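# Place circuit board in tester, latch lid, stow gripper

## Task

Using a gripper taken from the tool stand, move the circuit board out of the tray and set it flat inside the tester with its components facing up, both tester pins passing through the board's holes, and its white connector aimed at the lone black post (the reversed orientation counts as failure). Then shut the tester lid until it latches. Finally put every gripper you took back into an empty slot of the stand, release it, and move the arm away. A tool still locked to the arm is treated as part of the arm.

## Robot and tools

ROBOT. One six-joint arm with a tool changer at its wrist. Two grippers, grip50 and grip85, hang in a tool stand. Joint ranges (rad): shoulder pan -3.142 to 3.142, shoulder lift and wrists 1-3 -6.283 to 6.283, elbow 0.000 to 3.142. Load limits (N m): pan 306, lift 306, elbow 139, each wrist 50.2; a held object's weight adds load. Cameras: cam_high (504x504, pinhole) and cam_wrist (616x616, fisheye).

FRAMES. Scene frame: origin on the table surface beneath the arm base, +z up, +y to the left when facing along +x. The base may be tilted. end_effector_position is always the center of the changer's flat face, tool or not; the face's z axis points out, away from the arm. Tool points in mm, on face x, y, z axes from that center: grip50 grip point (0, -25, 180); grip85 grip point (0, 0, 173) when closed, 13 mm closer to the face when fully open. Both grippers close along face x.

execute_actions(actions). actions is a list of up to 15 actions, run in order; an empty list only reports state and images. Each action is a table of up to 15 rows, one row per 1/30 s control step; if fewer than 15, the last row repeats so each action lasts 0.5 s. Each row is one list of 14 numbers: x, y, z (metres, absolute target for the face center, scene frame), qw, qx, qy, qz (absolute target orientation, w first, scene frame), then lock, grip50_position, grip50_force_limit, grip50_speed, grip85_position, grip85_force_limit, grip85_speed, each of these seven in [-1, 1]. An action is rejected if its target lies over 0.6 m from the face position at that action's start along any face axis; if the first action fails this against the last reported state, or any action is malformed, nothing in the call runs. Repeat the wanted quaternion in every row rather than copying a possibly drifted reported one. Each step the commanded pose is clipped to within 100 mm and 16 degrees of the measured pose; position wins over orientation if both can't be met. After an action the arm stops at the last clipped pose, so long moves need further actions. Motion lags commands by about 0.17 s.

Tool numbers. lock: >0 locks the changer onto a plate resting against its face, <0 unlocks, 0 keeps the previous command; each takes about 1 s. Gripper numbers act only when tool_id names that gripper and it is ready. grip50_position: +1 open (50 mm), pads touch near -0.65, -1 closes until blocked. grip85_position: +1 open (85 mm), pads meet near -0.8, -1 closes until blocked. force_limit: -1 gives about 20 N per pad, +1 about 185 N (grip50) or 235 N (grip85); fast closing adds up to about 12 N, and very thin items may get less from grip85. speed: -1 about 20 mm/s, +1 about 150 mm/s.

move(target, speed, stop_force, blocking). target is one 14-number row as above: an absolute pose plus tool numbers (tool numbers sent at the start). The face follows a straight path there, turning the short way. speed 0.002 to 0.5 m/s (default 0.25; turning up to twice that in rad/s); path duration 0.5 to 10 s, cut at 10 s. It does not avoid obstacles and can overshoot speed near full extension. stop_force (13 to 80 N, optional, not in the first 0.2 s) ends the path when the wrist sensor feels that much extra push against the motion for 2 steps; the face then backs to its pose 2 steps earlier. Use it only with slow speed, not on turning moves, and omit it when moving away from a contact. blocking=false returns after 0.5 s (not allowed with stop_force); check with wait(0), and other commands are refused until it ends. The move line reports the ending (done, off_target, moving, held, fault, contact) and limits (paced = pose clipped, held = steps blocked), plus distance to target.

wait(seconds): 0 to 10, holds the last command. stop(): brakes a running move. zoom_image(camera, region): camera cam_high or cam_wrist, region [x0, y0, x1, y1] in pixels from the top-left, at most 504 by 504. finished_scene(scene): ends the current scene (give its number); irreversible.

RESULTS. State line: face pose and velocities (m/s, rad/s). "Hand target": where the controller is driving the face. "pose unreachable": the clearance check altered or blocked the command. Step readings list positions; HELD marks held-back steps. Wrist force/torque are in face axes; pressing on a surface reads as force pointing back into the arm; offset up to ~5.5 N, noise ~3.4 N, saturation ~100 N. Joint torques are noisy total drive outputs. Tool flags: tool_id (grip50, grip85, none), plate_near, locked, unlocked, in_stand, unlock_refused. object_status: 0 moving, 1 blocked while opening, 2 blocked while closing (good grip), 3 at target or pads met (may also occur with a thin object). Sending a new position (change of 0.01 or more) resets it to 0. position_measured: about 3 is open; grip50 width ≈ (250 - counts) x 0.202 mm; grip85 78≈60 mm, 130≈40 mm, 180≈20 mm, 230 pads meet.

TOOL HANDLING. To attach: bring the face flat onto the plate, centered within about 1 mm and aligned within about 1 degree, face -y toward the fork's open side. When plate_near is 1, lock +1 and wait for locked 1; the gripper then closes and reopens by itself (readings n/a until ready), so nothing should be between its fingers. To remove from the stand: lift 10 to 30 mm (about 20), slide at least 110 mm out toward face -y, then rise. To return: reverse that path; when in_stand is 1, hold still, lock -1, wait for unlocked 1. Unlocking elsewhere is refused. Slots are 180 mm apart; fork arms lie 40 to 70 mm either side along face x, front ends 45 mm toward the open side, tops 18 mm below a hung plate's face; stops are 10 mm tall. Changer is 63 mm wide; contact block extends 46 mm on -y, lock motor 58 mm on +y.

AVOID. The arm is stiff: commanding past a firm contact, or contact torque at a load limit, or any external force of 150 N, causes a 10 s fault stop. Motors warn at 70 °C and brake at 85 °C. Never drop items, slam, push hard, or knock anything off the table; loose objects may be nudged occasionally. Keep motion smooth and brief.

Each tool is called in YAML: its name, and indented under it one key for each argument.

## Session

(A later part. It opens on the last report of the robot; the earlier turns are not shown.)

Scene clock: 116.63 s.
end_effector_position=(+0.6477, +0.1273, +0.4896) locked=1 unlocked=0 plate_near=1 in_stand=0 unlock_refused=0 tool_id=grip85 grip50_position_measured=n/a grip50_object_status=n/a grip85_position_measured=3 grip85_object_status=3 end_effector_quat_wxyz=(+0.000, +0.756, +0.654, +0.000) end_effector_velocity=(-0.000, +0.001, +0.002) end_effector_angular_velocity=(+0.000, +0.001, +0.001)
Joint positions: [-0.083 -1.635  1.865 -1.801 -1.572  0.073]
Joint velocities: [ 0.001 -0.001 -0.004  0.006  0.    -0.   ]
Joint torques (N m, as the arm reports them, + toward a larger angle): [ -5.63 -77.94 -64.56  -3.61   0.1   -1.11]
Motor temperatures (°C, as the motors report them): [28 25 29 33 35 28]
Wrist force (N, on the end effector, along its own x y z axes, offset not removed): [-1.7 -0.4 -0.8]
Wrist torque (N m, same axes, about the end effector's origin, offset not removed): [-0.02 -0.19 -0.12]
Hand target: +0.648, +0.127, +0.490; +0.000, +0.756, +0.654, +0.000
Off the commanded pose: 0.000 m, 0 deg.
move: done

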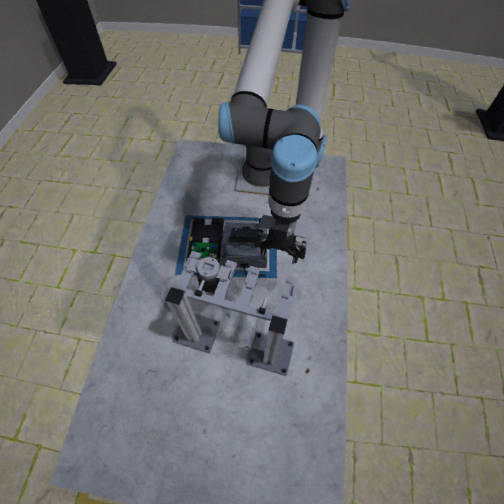

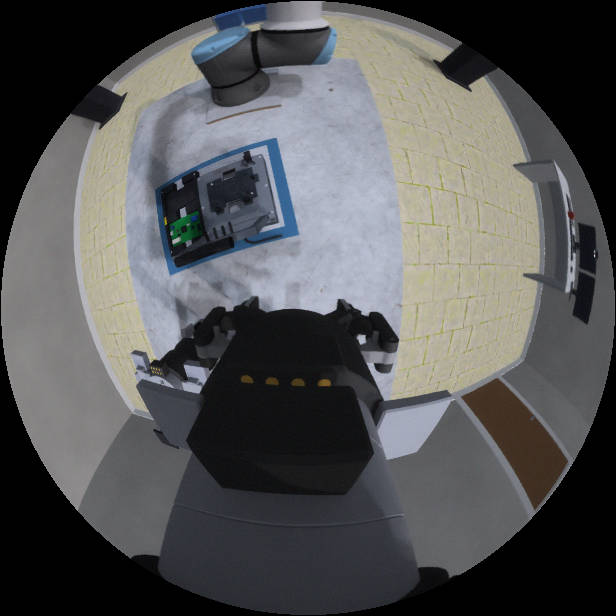

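move:
  target: [0.478,-0.15,0.47,0,-0.035,0.9994,0,0,1,0,0,1,0,0]
  speed: 0.4

move:
  target: [0.478,-0.181,0.30,0,-0.035,0.9994,0,0,1,0,0,1,0,0]

zoom_image:
  camera: "cam_wrist"
  region: [200, 180, 400, 340]

Scene clock: 128.77 s.
end_effector_position=(+0.4781, -0.1492, +0.4699) locked=1 unlocked=0 plate_near=1 in_stand=0 unlock_refused=0 tool_id=grip85 grip50_position_measured=n/a grip50_object_status=n/a grip85_position_measured=3 grip85_object_status=3 end_effector_quat_wxyz=(-0.000, -0.034, +0.999, +0.000) end_effector_velocity=(-0.001, -0.001, -0.000) end_effector_angular_velocity=(+0.003, -0.001, +0.015)
Joint positions: [-0.667 -1.921  2.121 -1.771 -1.571 -2.296]
Joint velocities: [-0.005 -0.001  0.001  0.001  0.003 -0.019]
Joint torques (N m, as the arm reports them, + toward a larger angle): [ -7.2  -43.71 -50.5   -3.44   1.27  -4.12]
Motor temperatures (°C, as the motors report them): [28 25 29 33 35 28]
Wrist force (N, on the end effector, along its own x y z axes, offset not removed): [-1.4 -1.7 -1.3]
Wrist torque (N m, same axes, about the end effector's origin, offset not removed): [-0.08 -0.17 -0.14]
Hand target: +0.478, -0.149, +0.470; -0.000, -0.035, +0.999, +0.001
Off the commanded pose: 0.001 m, 0 deg.
move: done

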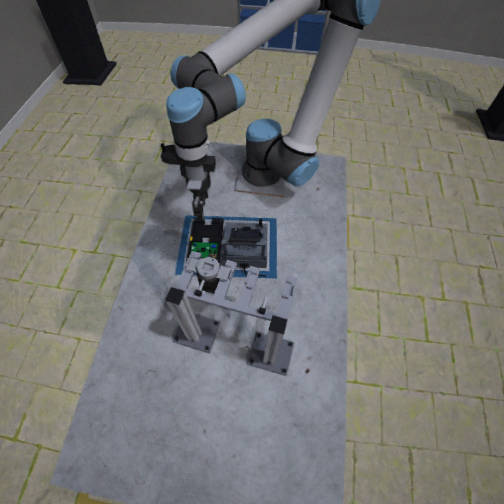

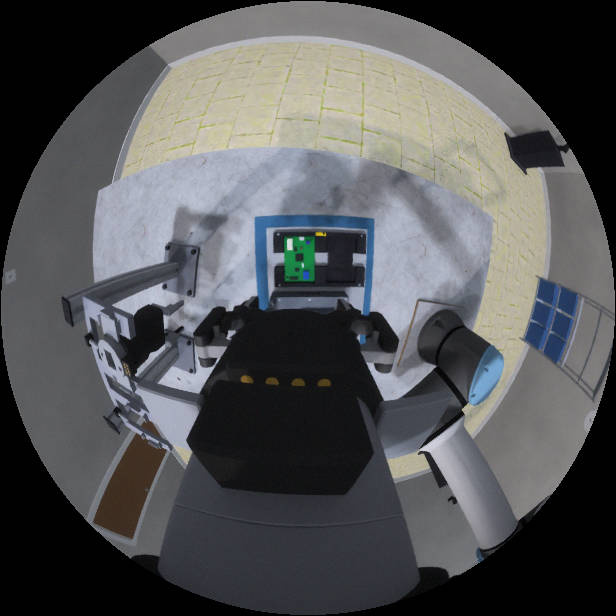

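Scene clock: 130.13 s.
end_effector_position=(+0.4778, -0.1808, +0.3004) locked=1 unlocked=0 plate_near=1 in_stand=0 unlock_refused=0 tool_id=grip85 grip50_position_measured=n/a grip50_object_status=n/a grip85_position_measured=3 grip85_object_status=3 end_effector_quat_wxyz=(-0.000, -0.035, +0.999, +0.000) end_effector_velocity=(+0.001, +0.000, -0.003) end_effector_angular_velocity=(+0.000, +0.000, +0.002)
Joint positions: [-0.719 -1.769  2.339 -2.141 -1.572 -2.35 ]
Joint velocities: [ 0.001  0.004  0.002 -0.006  0.    -0.001]
Joint torques (N m, as the arm reports them, + toward a larger angle): [-12.04 -14.24 -43.43 -10.84   1.5   -3.38]
Motor temperatures (°C, as the motors report them): [28 25 29 33 35 28]
Wrist force (N, on the end effector, along its own x y z axes, offset not removed): [-1.5 -1.6 -1.6]
Wrist torque (N m, same axes, about the end effector's origin, offset not removed): [-0.10 -0.23 -0.10]
Hand target: +0.478, -0.181, +0.300; +0.000, -0.035, +0.999, +0.000
Off the commanded pose: 0.000 m, 0 deg.
move: done

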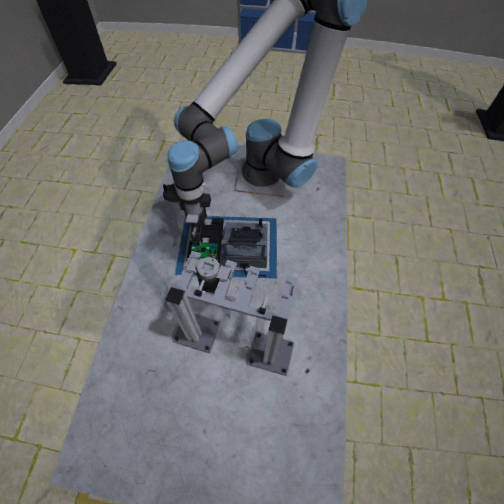

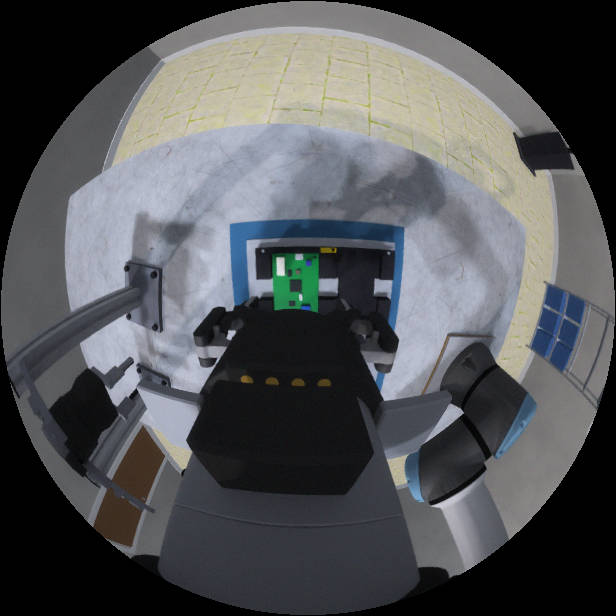

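Region (200, 180, 400, 340) of cam_wrist's 616x616 image, scaled by 2.520, with more detail than that image has; it fills the top 403 rows of this view, and the rest is white.

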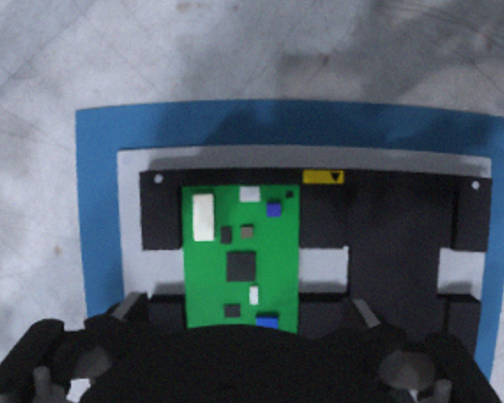

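move:
  target: [0.483,-0.178,0.235,0,-0.035,0.9994,0,0,1,0,0,1,0,0]
  speed: 0.15

zoom_image:
  camera: "cam_wrist"
  region: [200, 180, 400, 340]

Scene clock: 137.10 s.
end_effector_position=(+0.4829, -0.1780, +0.2354) locked=1 unlocked=0 plate_near=1 in_stand=0 unlock_refused=0 tool_id=grip85 grip50_position_measured=n/a grip50_object_status=n/a grip85_position_measured=3 grip85_object_status=3 end_effector_quat_wxyz=(+0.000, -0.035, +0.999, +0.000) end_effector_velocity=(+0.001, -0.000, -0.002) end_effector_angular_velocity=(-0.002, -0.001, -0.001)
Joint positions: [-0.708 -1.67   2.403 -2.304 -1.572 -2.338]
Joint velocities: [ 0.001  0.005  0.002 -0.008 -0.001  0.002]
Joint torques (N m, as the arm reports them, + toward a larger angle): [ 11.75 -18.07 -38.56 -10.32  -2.41   3.91]
Motor temperatures (°C, as the motors report them): [28 25 29 33 35 28]
Wrist force (N, on the end effector, along its own x y z axes, offset not removed): [-2.1 -0.4 -0.6]
Wrist torque (N m, same axes, about the end effector's origin, offset not removed): [0.01 -0.11 -0.12]
Hand target: +0.483, -0.178, +0.235; -0.000, -0.035, +0.999, -0.000
Off the commanded pose: 0.000 m, 0 deg.
move: done

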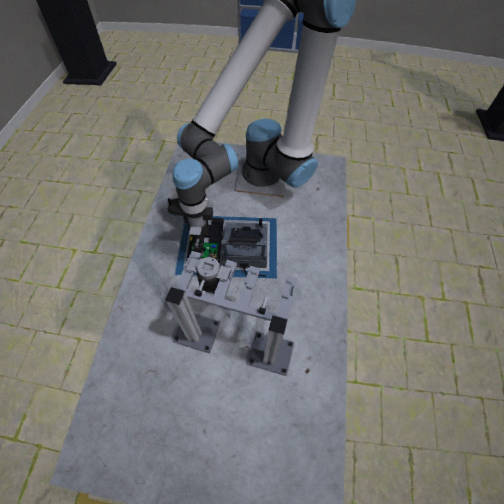

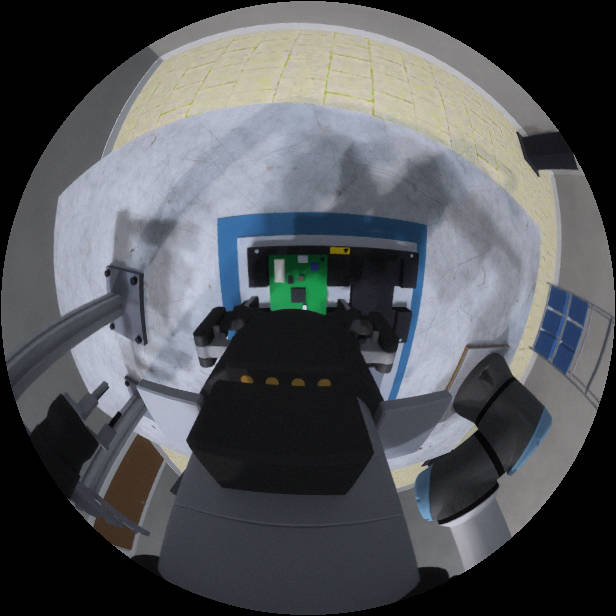

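Region (200, 180, 400, 340) of cam_wrist's 616x616 image, scaled by 2.520, with more detail than that image has; it fills the top 403 rows of this view, and the rest is white.

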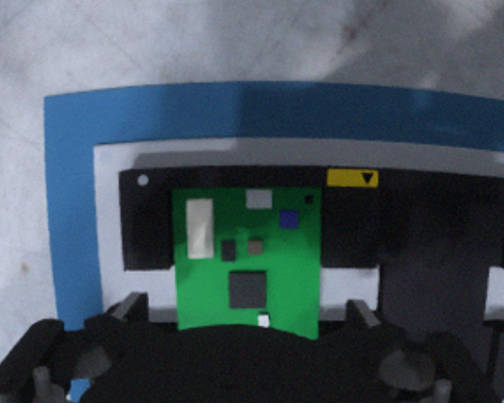

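move:
  target: [0.4835,-0.178,0.21,0,-0.0523,0.9986,0,0,1,0,0,1,0,0]
  speed: 0.08

move:
  target: [0.4835,-0.178,0.17,0,-0.0523,0.9986,0,0,1,0,0,1,0,0]
  speed: 0.008
  stop_force: 13

zoom_image:
  camera: "cam_wrist"
  region: [200, 180, 400, 340]

Scene clock: 148.60 s.
end_effector_position=(+0.4835, -0.1780, +0.2103) locked=1 unlocked=0 plate_near=1 in_stand=0 unlock_refused=0 tool_id=grip85 grip50_position_measured=n/a grip50_object_status=n/a grip85_position_measured=3 grip85_object_status=3 end_effector_quat_wxyz=(-0.000, -0.052, +0.999, -0.000) end_effector_velocity=(+0.000, +0.000, -0.003) end_effector_angular_velocity=(+0.000, +0.000, +0.002)
Joint positions: [-0.707 -1.626  2.425 -2.37  -1.572 -2.372]
Joint velocities: [ 0.     0.005  0.002 -0.006  0.    -0.002]
Joint torques (N m, as the arm reports them, + toward a larger angle): [ 10.01 -28.05 -37.63 -11.46  -1.72  -2.9 ]
Motor temperatures (°C, as the motors report them): [28 25 29 33 35 28]
Wrist force (N, on the end effector, along its own x y z axes, offset not removed): [-1.1 0.0 -2.2]
Wrist torque (N m, same axes, about the end effector's origin, offset not removed): [-0.01 -0.19 -0.05]
Hand target: +0.483, -0.178, +0.210; -0.000, -0.052, +0.999, +0.000
Off the commanded pose: 0.000 m, 0 deg.
move: done

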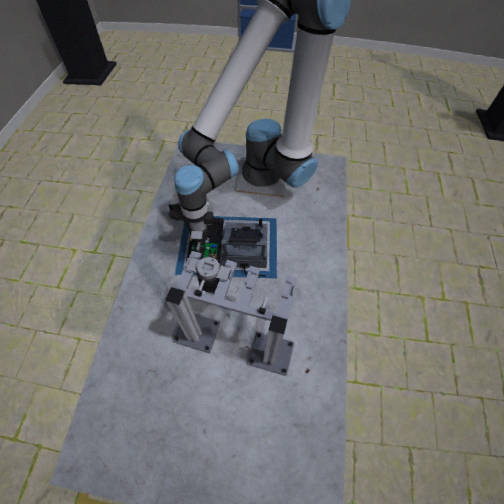

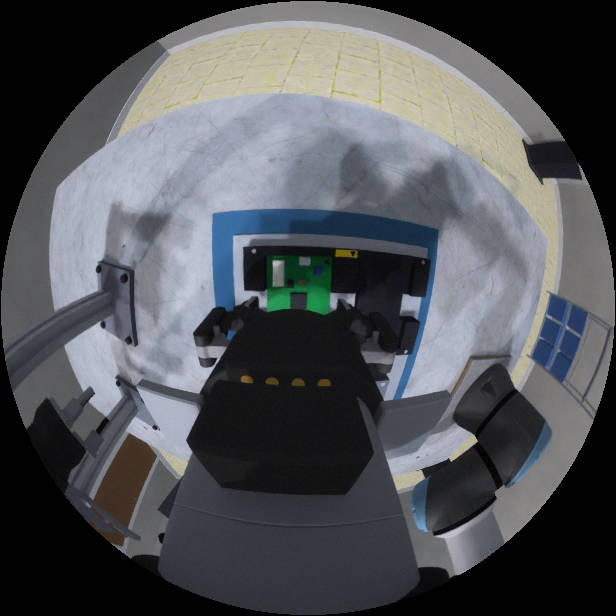

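Scene clock: 152.27 s.
end_effector_position=(+0.4835, -0.1780, +0.1842) locked=1 unlocked=0 plate_near=1 in_stand=0 unlock_refused=0 tool_id=grip85 grip50_position_measured=n/a grip50_object_status=n/a grip85_position_measured=3 grip85_object_status=3 end_effector_quat_wxyz=(+0.000, -0.052, +0.999, -0.000) end_effector_velocity=(-0.002, +0.001, +0.000) end_effector_angular_velocity=(+0.005, +0.006, -0.003)
Joint positions: [-0.707 -1.577  2.446 -2.441 -1.572 -2.372]
Joint velocities: [-0.001 -0.003  0.     0.011 -0.     0.001]
Joint torques (N m, as the arm reports them, + toward a larger angle): [ -8.33 -39.07 -18.1    3.81   1.7   -2.7 ]
Motor temperatures (°C, as the motors report them): [28 25 29 33 35 28]
Wrist force (N, on the end effector, along its own x y z axes, offset not removed): [-5.2 -6.8 -47.4]
Wrist torque (N m, same axes, about the end effector's origin, offset not removed): [0.76 1.06 -0.40]
Hand target: +0.483, -0.178, +0.185; -0.000, -0.052, +0.999, -0.000
Off the commanded pose: 0.014 m, 0 deg.
move: contact

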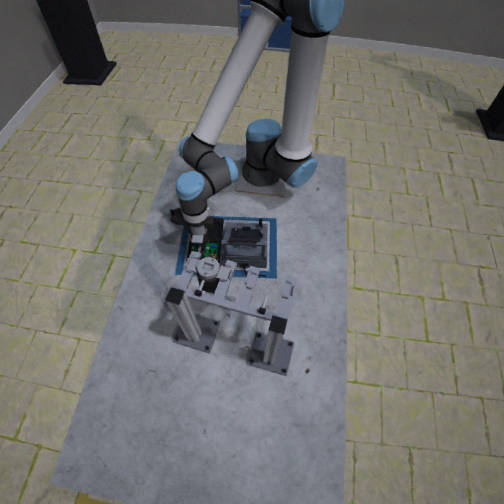

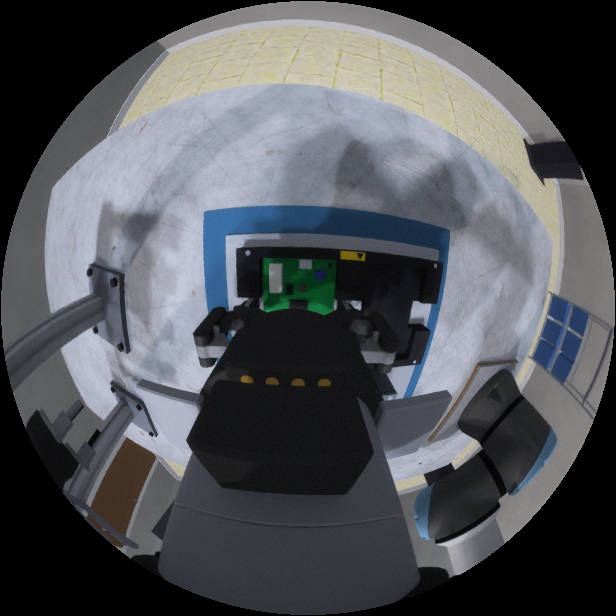

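Region (200, 180, 400, 340) of cam_wrist's 616x616 image, scaled by 2.520, with more detail than that image has; it fills the top 403 rows of this view, and the rest is white.

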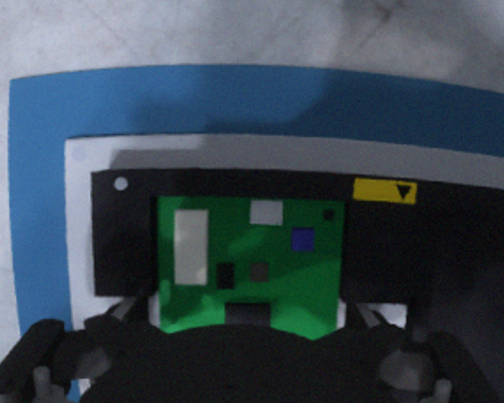

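move:
  target: [0.4835,-0.178,0.193,0,-0.0523,0.9986,0,0,1,0,0,1,0,0]
  speed: 0.03

move:
  target: [0.4835,-0.178,0.193,0,-0.0523,0.9986,0,0,1,0,0,-1,-0.6,-0.8]

zoom_image:
  camera: "cam_wrist"
  region: [200, 180, 400, 340]

Scene clock: 158.07 s.
end_effector_position=(+0.4835, -0.1780, +0.1927) locked=1 unlocked=0 plate_near=1 in_stand=0 unlock_refused=0 tool_id=grip85 grip50_position_measured=n/a grip50_object_status=n/a grip85_position_measured=3 grip85_object_status=3 end_effector_quat_wxyz=(+0.000, -0.052, +0.999, -0.000) end_effector_velocity=(+0.000, +0.000, +0.002) end_effector_angular_velocity=(+0.000, +0.001, +0.001)
Joint positions: [-0.707 -1.593  2.44  -2.417 -1.572 -2.372]
Joint velocities: [ 0.001 -0.004 -0.002  0.007 -0.    -0.001]
Joint torques (N m, as the arm reports them, + toward a larger angle): [ -0.5  -68.13 -49.16  -3.02   1.32  -1.19]
Motor temperatures (°C, as the motors report them): [28 25 29 33 35 28]
Wrist force (N, on the end effector, along its own x y z axes, offset not removed): [-0.6 1.1 -2.0]
Wrist torque (N m, same axes, about the end effector's origin, offset not removed): [0.20 -0.17 -0.16]
Hand target: +0.484, -0.178, +0.193; +0.000, -0.052, +0.999, -0.000
Off the commanded pose: 0.000 m, 0 deg.
move: done

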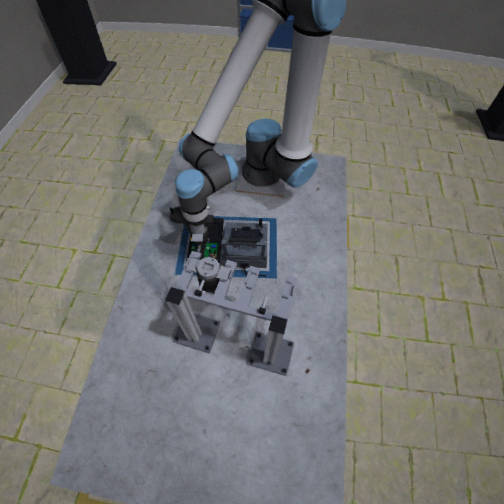

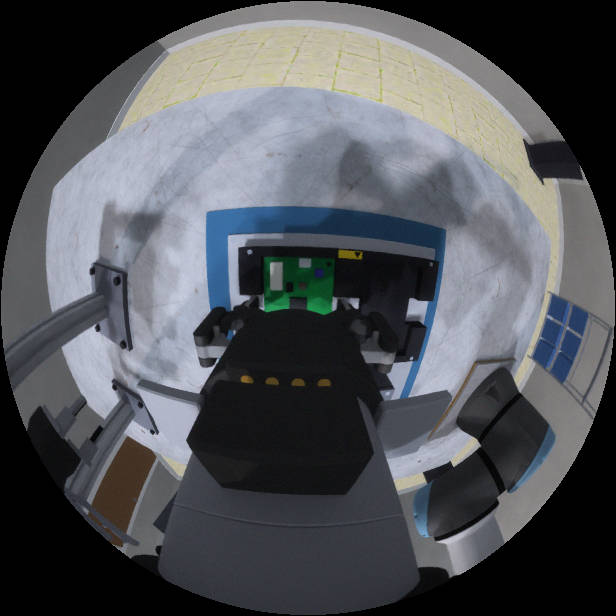

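Scene clock: 158.90 s.
end_effector_position=(+0.4836, -0.1781, +0.1931) locked=1 unlocked=0 plate_near=1 in_stand=0 unlock_refused=0 tool_id=grip85 grip50_position_measured=n/a grip50_object_status=n/a grip85_position_measured=48 grip85_object_status=2 end_effector_quat_wxyz=(+0.000, -0.052, +0.999, -0.000) end_effector_velocity=(+0.000, +0.000, +0.000) end_effector_angular_velocity=(-0.000, -0.000, +0.000)
Joint positions: [-0.707 -1.594  2.439 -2.417 -1.572 -2.372]
Joint velocities: [ 0.001 -0.     0.    -0.     0.     0.001]
Joint torques (N m, as the arm reports them, + toward a larger angle): [ -0.31 -47.21 -34.59  -1.57   1.4   -2.98]
Motor temperatures (°C, as the motors report them): [28 25 29 33 35 28]
Wrist force (N, on the end effector, along its own x y z axes, offset not removed): [1.4 -2.1 -27.4]
Wrist torque (N m, same axes, about the end effector's origin, offset not removed): [-0.63 0.15 -0.16]
Hand target: +0.484, -0.178, +0.193; -0.000, -0.052, +0.999, -0.000
Off the commanded pose: 0.000 m, 0 deg.
move: done

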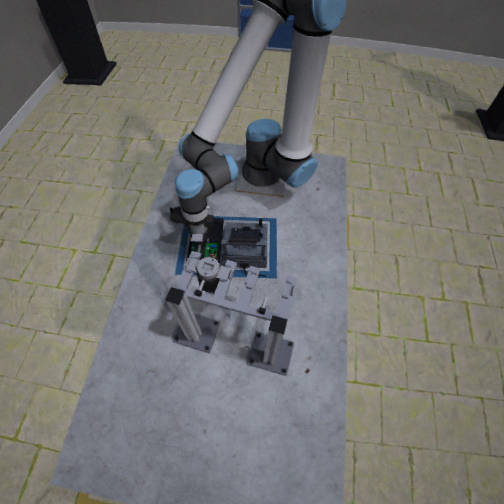

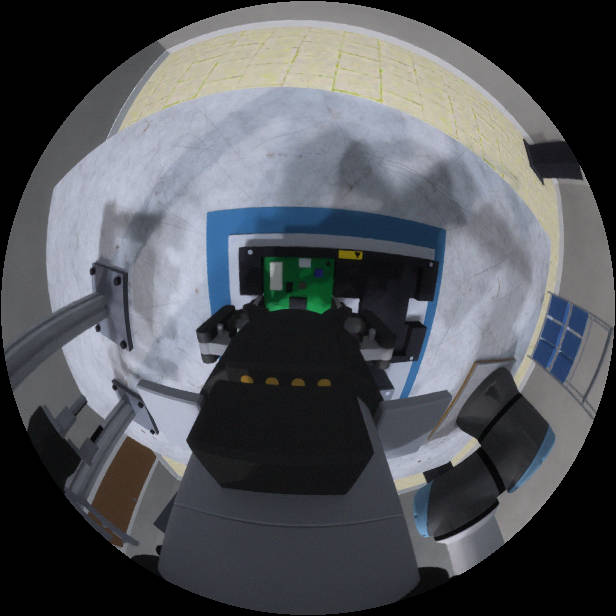

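Region (200, 180, 400, 340) of cam_wrist's 616x616 image, scaled by 2.520, with more detail than that image has; it fills the top 403 rows of this view, and the rest is white.

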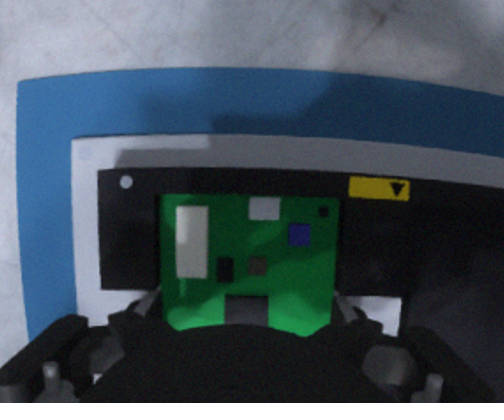

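move:
  target: [0.4835,-0.178,0.25,0,-0.0523,0.9986,0,0,1,0,0,-1,-0.6,-0.8]
  speed: 0.08

move:
  target: [0.41,-0.15,0.29,0,0.6691,0.7431,0,0,1,0,0,-1,-0.6,-0.8]
  speed: 0.4

move:
  target: [0.42,-0.04,0.29,0,0.9986,0.0523,0,0,1,0,0,-1,-0.6,-0.8]
  speed: 0.4

zoom_image:
  camera: "cam_wrist"
  region: [200, 180, 400, 340]

Scene clock: 168.87 s.
end_effector_position=(+0.4836, -0.1780, +0.2496) locked=1 unlocked=0 plate_near=1 in_stand=0 unlock_refused=0 tool_id=grip85 grip50_position_measured=n/a grip50_object_status=n/a grip85_position_measured=48 grip85_object_status=2 end_effector_quat_wxyz=(+0.000, -0.052, +0.999, -0.000) end_effector_velocity=(-0.000, -0.000, +0.002) end_effector_angular_velocity=(+0.001, +0.001, +0.000)
Joint positions: [-0.707 -1.691  2.388 -2.268 -1.572 -2.372]
Joint velocities: [-0.001 -0.003 -0.003  0.007  0.    -0.001]
Joint torques (N m, as the arm reports them, + toward a larger angle): [ -6.92 -59.6  -53.81  -3.71  -0.54  -0.46]
Motor temperatures (°C, as the motors report them): [28 25 29 33 35 28]
Wrist force (N, on the end effector, along its own x y z axes, offset not removed): [-2.5 -1.3 0.3]
Wrist torque (N m, same axes, about the end effector's origin, offset not removed): [-0.09 -0.07 -0.05]
Hand target: +0.484, -0.178, +0.250; +0.000, -0.052, +0.999, -0.000
Off the commanded pose: 0.000 m, 0 deg.
move: done

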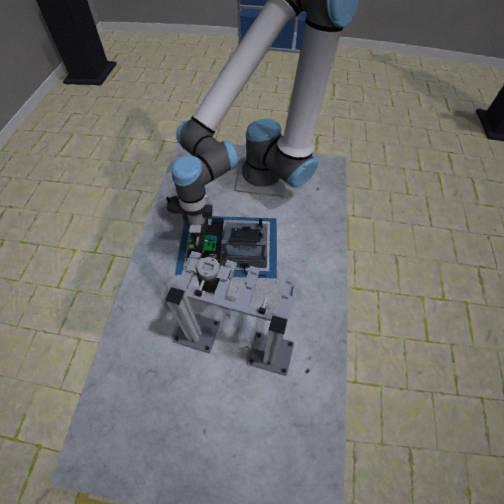

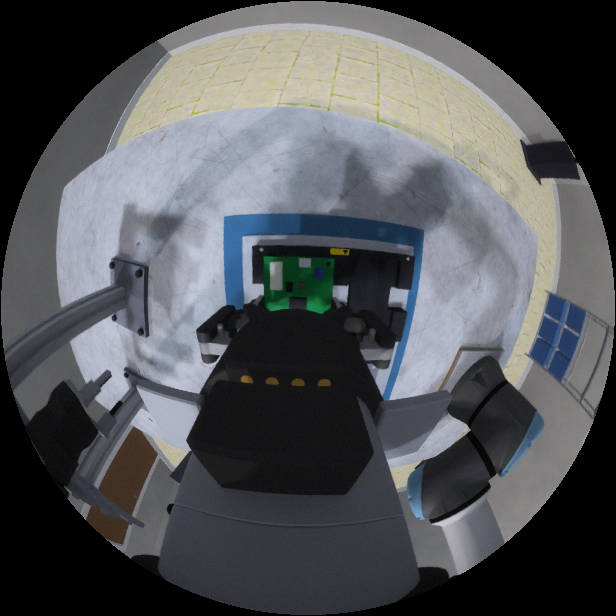

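Scene clock: 171.47 s.
end_effector_position=(+0.4102, -0.1500, +0.2898) locked=1 unlocked=0 plate_near=1 in_stand=0 unlock_refused=0 tool_id=grip85 grip50_position_measured=n/a grip50_object_status=n/a grip85_position_measured=48 grip85_object_status=2 end_effector_quat_wxyz=(-0.000, +0.668, +0.744, +0.000) end_effector_velocity=(-0.001, +0.001, +0.001) end_effector_angular_velocity=(-0.001, +0.000, -0.013)
Joint positions: [-0.77  -1.92   2.46  -2.112 -1.571 -0.866]
Joint velocities: [ 0.001 -0.003 -0.     0.002 -0.001  0.014]
Joint torques (N m, as the arm reports them, + toward a larger angle): [-11.7  -43.84 -43.33  -3.36  -1.32   3.18]
Motor temperatures (°C, as the motors report them): [28 25 29 33 35 28]
Wrist force (N, on the end effector, along its own x y z axes, offset not removed): [0.4 0.0 2.8]
Wrist torque (N m, same axes, about the end effector's origin, offset not removed): [0.15 -0.29 -0.11]
Hand target: +0.410, -0.150, +0.290; -0.000, +0.669, +0.743, +0.000
Off the commanded pose: 0.000 m, 0 deg.
move: done

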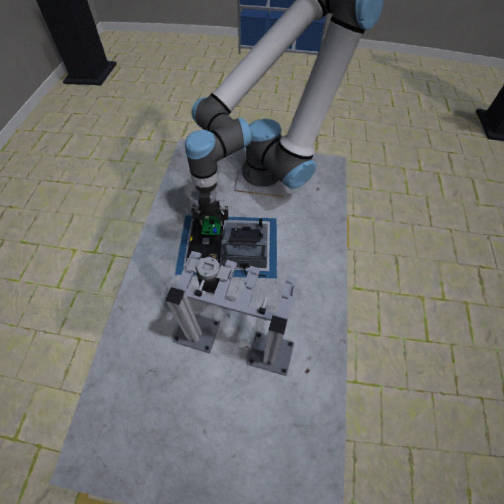

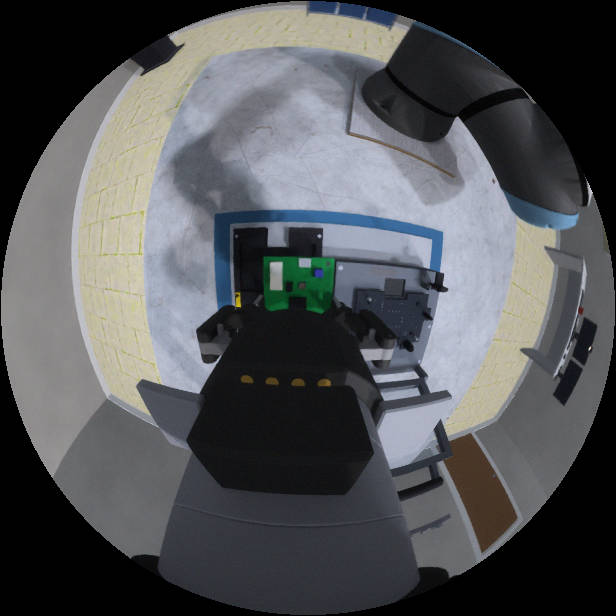

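Scene clock: 174.07 s.
end_effector_position=(+0.4200, -0.0403, +0.2900) locked=1 unlocked=0 plate_near=1 in_stand=0 unlock_refused=0 tool_id=grip85 grip50_position_measured=n/a grip50_object_status=n/a grip85_position_measured=48 grip85_object_status=2 end_effector_quat_wxyz=(+0.000, +0.999, +0.053, +0.000) end_effector_velocity=(+0.000, +0.001, -0.000) end_effector_angular_velocity=(-0.002, +0.002, -0.018)
Joint positions: [-0.531 -1.956  2.48  -2.095 -1.572  0.944]
Joint velocities: [ 0.003  0.001 -0.001  0.    -0.002  0.02 ]
Joint torques (N m, as the arm reports them, + toward a larger angle): [ 14.92  -0.65 -60.64  -3.27  -2.27   3.32]
Motor temperatures (°C, as the motors report them): [28 25 29 33 35 28]
Wrist force (N, on the end effector, along its own x y z axes, offset not removed): [0.1 -2.8 0.5]
Wrist torque (N m, same axes, about the end effector's origin, offset not removed): [-0.28 -0.33 -0.13]
Hand target: +0.420, -0.040, +0.290; +0.000, +0.999, +0.052, -0.000
Off the commanded pose: 0.000 m, 0 deg.
move: done

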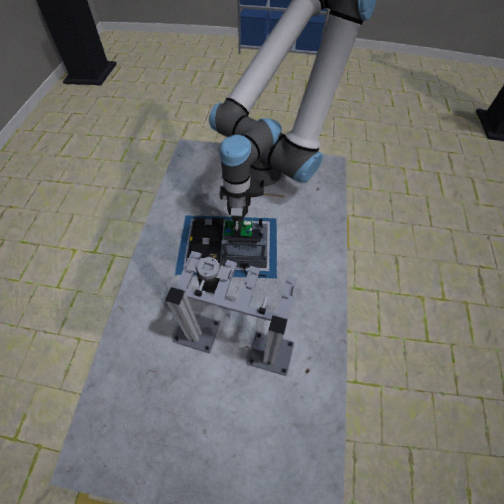

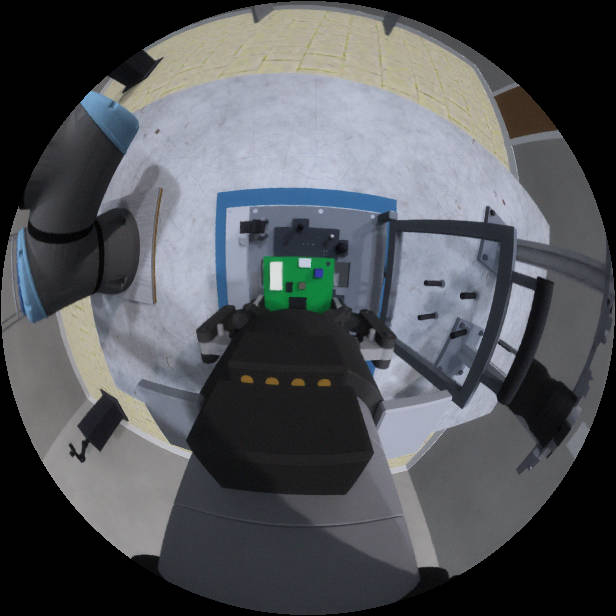

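Region (200, 180, 400, 340) of cam_wrist's 616x616 image, scaled by 2.520, with more detail than that image has; it fills the top 403 rows of this view, and the rest is white.

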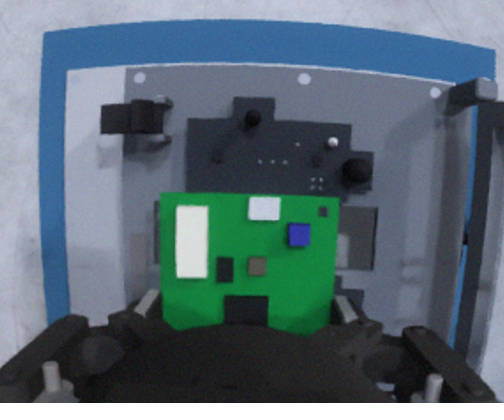

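move:
  target: [0.4322,-0.0337,0.255,0,0.9986,0.0523,0,0,1,0,0,-1,-0.6,-0.8]
  speed: 0.1

zoom_image:
  camera: "cam_wrist"
  region: [240, 200, 380, 312]

Scene clock: 193.33 s.
end_effector_position=(+0.4292, -0.0324, +0.2611) locked=1 unlocked=0 plate_near=1 in_stand=0 unlock_refused=0 tool_id=grip85 grip50_position_measured=n/a grip50_object_status=n/a grip85_position_measured=48 grip85_object_status=2 end_effector_quat_wxyz=(-0.006, +0.999, +0.053, +0.000) end_effector_velocity=(-0.000, +0.000, +0.001) end_effector_angular_velocity=(-0.000, -0.001, +0.002)
Joint positions: [-0.506 -1.894  2.504 -2.176 -1.562  0.969]
Joint velocities: [ 0.001 -0.001 -0.     0.001 -0.    -0.001]
Joint torques (N m, as the arm reports them, + toward a larger angle): [ -0.63 -21.84 -49.63  -9.24  -1.07   0.06]
Motor temperatures (°C, as the motors report them): [28 25 29 33 35 28]
Wrist force (N, on the end effector, along its own x y z axes, offset not removed): [-12.9 -18.2 -12.6]
Wrist torque (N m, same axes, about the end effector's origin, offset not removed): [3.15 -2.19 -0.78]
Hand target: +0.429, -0.032, +0.261; -0.005, +0.999, +0.053, +0.001
Off the commanded pose: 0.007 m, 1 deg.
FORCE FAULT: contact force on the arm reached its limit, and the arm stopped for 10 seconds. The contact can be on any part of the arm, not only on its tool. That time counts as 20 of the actions that you can send in this scene. The arm's remaining commands of this call were not run. The arm holds still and accepts commands again. Move the arm away from the contact; if what it grips holds it there, let go first. Pushing or pulling that hard again can fault the arm again.
move: fault

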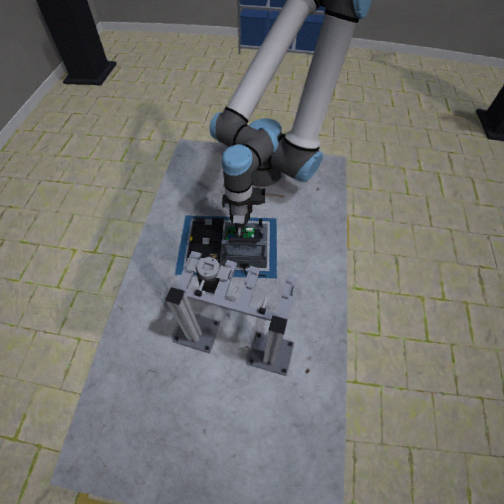

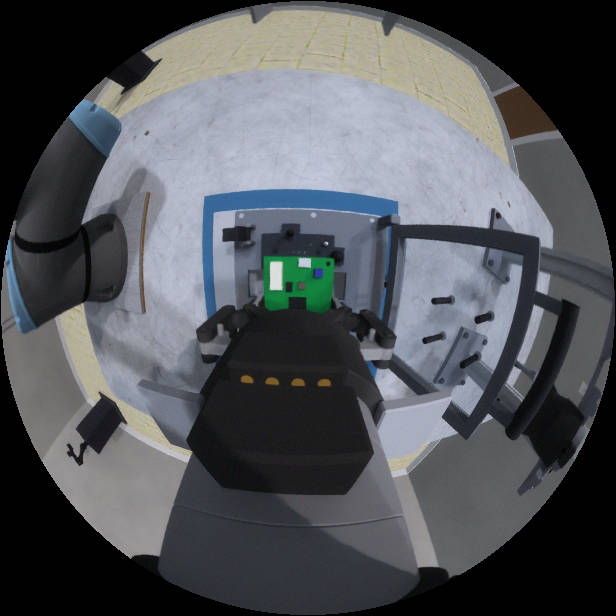

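Region (240, 200, 380, 312) of cam_wrist's 616x616 image, scaled by 3.600, with more detail than that image has; it fills the top 403 rows of this view, and the rest is white.

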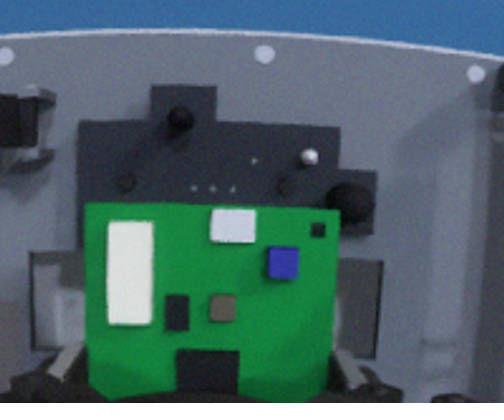

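move:
  target: [0.427,-0.034,0.278,0,0.9986,0.0523,0,0,1,0,0,-1,-0.6,-0.8]
  speed: 0.04

zoom_image:
  camera: "cam_wrist"
  region: [240, 200, 380, 312]

zoom_image:
  camera: "cam_high"
  region: [200, 190, 290, 270]

Scene clock: 200.00 s.
end_effector_position=(+0.4271, -0.0340, +0.2776) locked=1 unlocked=0 plate_near=1 in_stand=0 unlock_refused=0 tool_id=grip85 grip50_position_measured=n/a grip50_object_status=n/a grip85_position_measured=48 grip85_object_status=2 end_effector_quat_wxyz=(-0.000, +0.999, +0.052, +0.000) end_effector_velocity=(-0.000, +0.000, +0.003) end_effector_angular_velocity=(-0.001, +0.000, +0.001)
Joint positions: [-0.508 -1.923  2.487 -2.135 -1.572  0.969]
Joint velocities: [ 0.001 -0.005 -0.003  0.007 -0.001 -0.   ]
Joint torques (N m, as the arm reports them, + toward a larger angle): [-12.59 -38.54 -61.02  -2.82  -1.96  -3.  ]
Motor temperatures (°C, as the motors report them): [28 25 29 33 35 28]
Wrist force (N, on the end effector, along its own x y z axes, offset not removed): [0.7 0.6 -1.5]
Wrist torque (N m, same axes, about the end effector's origin, offset not removed): [-0.07 -0.29 -0.08]
Hand target: +0.427, -0.034, +0.278; -0.000, +0.999, +0.052, +0.000
Off the commanded pose: 0.000 m, 0 deg.
move: done

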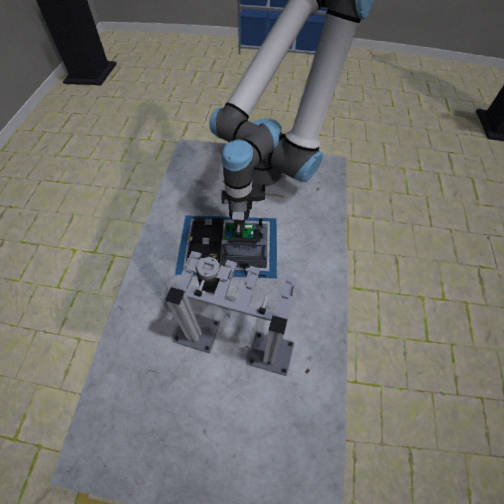

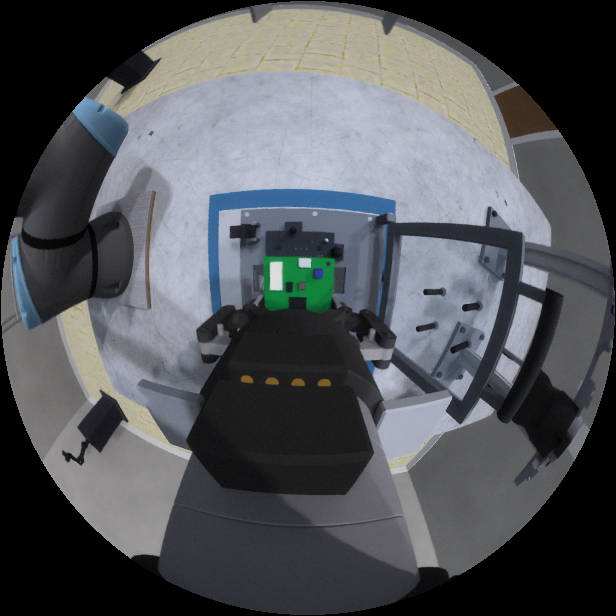

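Region (240, 200, 380, 312) of cam_wrist's 616x616 image, scaled by 3.600, with more detail than that image has; it fills the top 403 rows of this view, and the rest is white.

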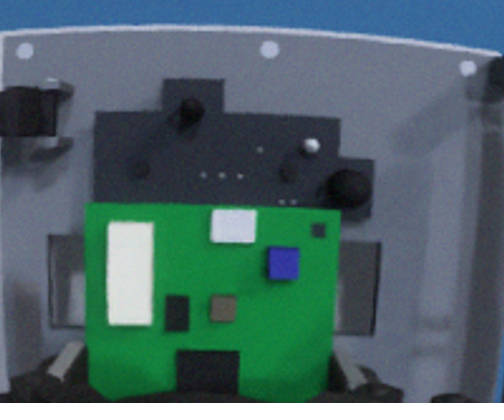

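Region (200, 190, 290, 270) of cam_high's 504x504 image, scaled by 5.600, with more detail than that image has.

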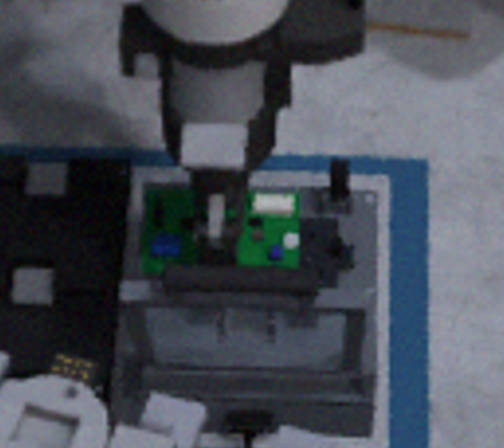

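move:
  target: [0.4265,-0.0099,0.272,0,0.9986,0.0523,0,0,1,0,0,-1,-0.6,-0.8]
  speed: 0.05

move:
  target: [0.4265,-0.0099,0.252,0,0.9986,0.0523,0,0,1,0,0,-1,-0.6,-0.8]
  speed: 0.008
  stop_force: 13

zoom_image:
  camera: "cam_wrist"
  region: [240, 200, 380, 312]

Scene clock: 210.23 s.
end_effector_position=(+0.4265, -0.0102, +0.2721) locked=1 unlocked=0 plate_near=1 in_stand=0 unlock_refused=0 tool_id=grip85 grip50_position_measured=n/a grip50_object_status=n/a grip85_position_measured=48 grip85_object_status=2 end_effector_quat_wxyz=(+0.000, +0.999, +0.052, +0.000) end_effector_velocity=(-0.000, +0.003, -0.000) end_effector_angular_velocity=(-0.000, -0.000, +0.001)
Joint positions: [-0.454 -1.919  2.497 -2.149 -1.572  1.023]
Joint velocities: [ 0.007 -0.     0.001 -0.001 -0.     0.006]
Joint torques (N m, as the arm reports them, + toward a larger angle): [ 13.64  -3.32 -42.97 -10.3   -1.78   3.83]
Motor temperatures (°C, as the motors report them): [28 25 29 33 35 28]
Wrist force (N, on the end effector, along its own x y z axes, offset not removed): [-0.7 -1.6 -0.7]
Wrist torque (N m, same axes, about the end effector's origin, offset not removed): [-0.05 -0.22 -0.14]
Hand target: +0.426, -0.010, +0.272; +0.000, +0.999, +0.052, +0.000
Off the commanded pose: 0.000 m, 0 deg.
move: done

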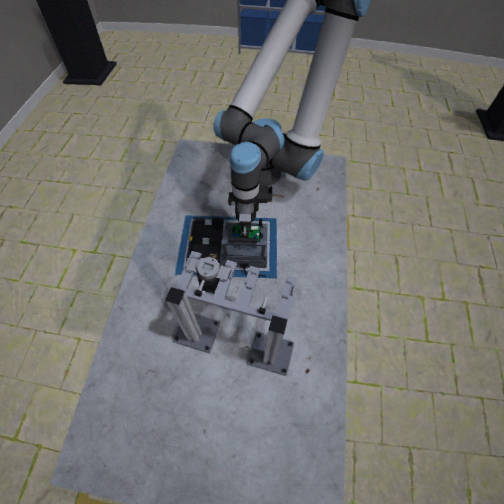

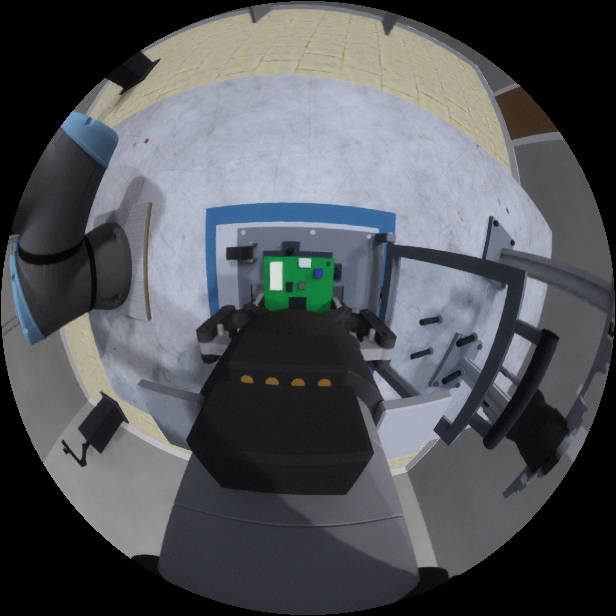

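Scene clock: 212.57 s.
end_effector_position=(+0.4264, -0.0099, +0.2564) locked=1 unlocked=0 plate_near=1 in_stand=0 unlock_refused=0 tool_id=grip85 grip50_position_measured=n/a grip50_object_status=n/a grip85_position_measured=48 grip85_object_status=2 end_effector_quat_wxyz=(-0.000, +0.999, +0.052, -0.000) end_effector_velocity=(+0.000, -0.000, +0.003) end_effector_angular_velocity=(-0.000, -0.000, -0.000)
Joint positions: [-0.453 -1.895  2.516 -2.192 -1.572  1.023]
Joint velocities: [ 0.    -0.005 -0.004  0.008 -0.     0.001]
Joint torques (N m, as the arm reports them, + toward a larger angle): [ 10.7  -35.24 -69.29 -12.97   6.46   3.65]
Motor temperatures (°C, as the motors report them): [28 25 29 33 35 28]
Wrist force (N, on the end effector, along its own x y z axes, offset not removed): [-37.5 -3.6 -23.8]
Wrist torque (N m, same axes, about the end effector's origin, offset not removed): [-0.27 -6.06 -0.42]
Hand target: +0.426, -0.010, +0.257; +0.000, +0.999, +0.052, -0.000
Off the commanded pose: 0.004 m, 0 deg.
move: contact

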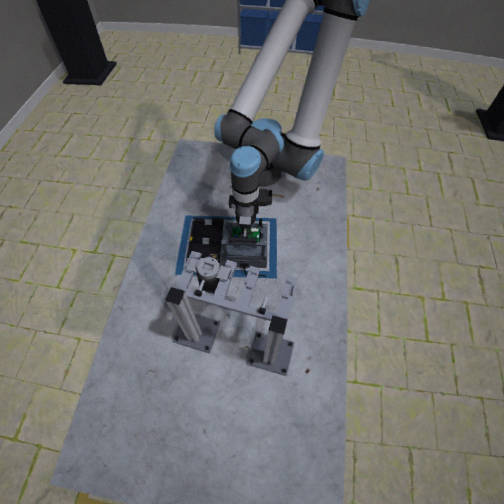

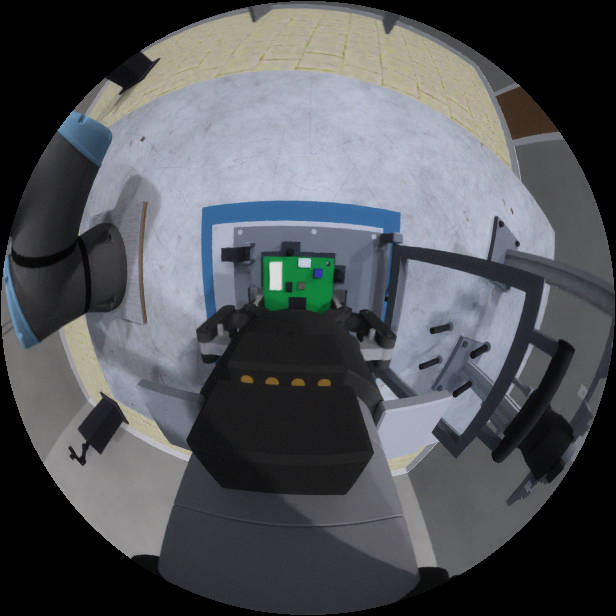

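Region (240, 200, 380, 312) of cam_wrist's 616x616 image, scaled by 3.600, with more detail than that image has; it fills the top 403 rows of this view, and the rest is white.

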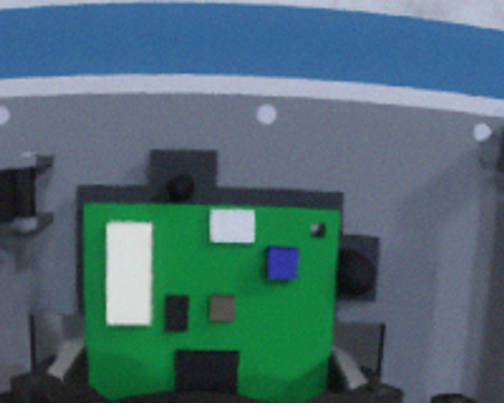

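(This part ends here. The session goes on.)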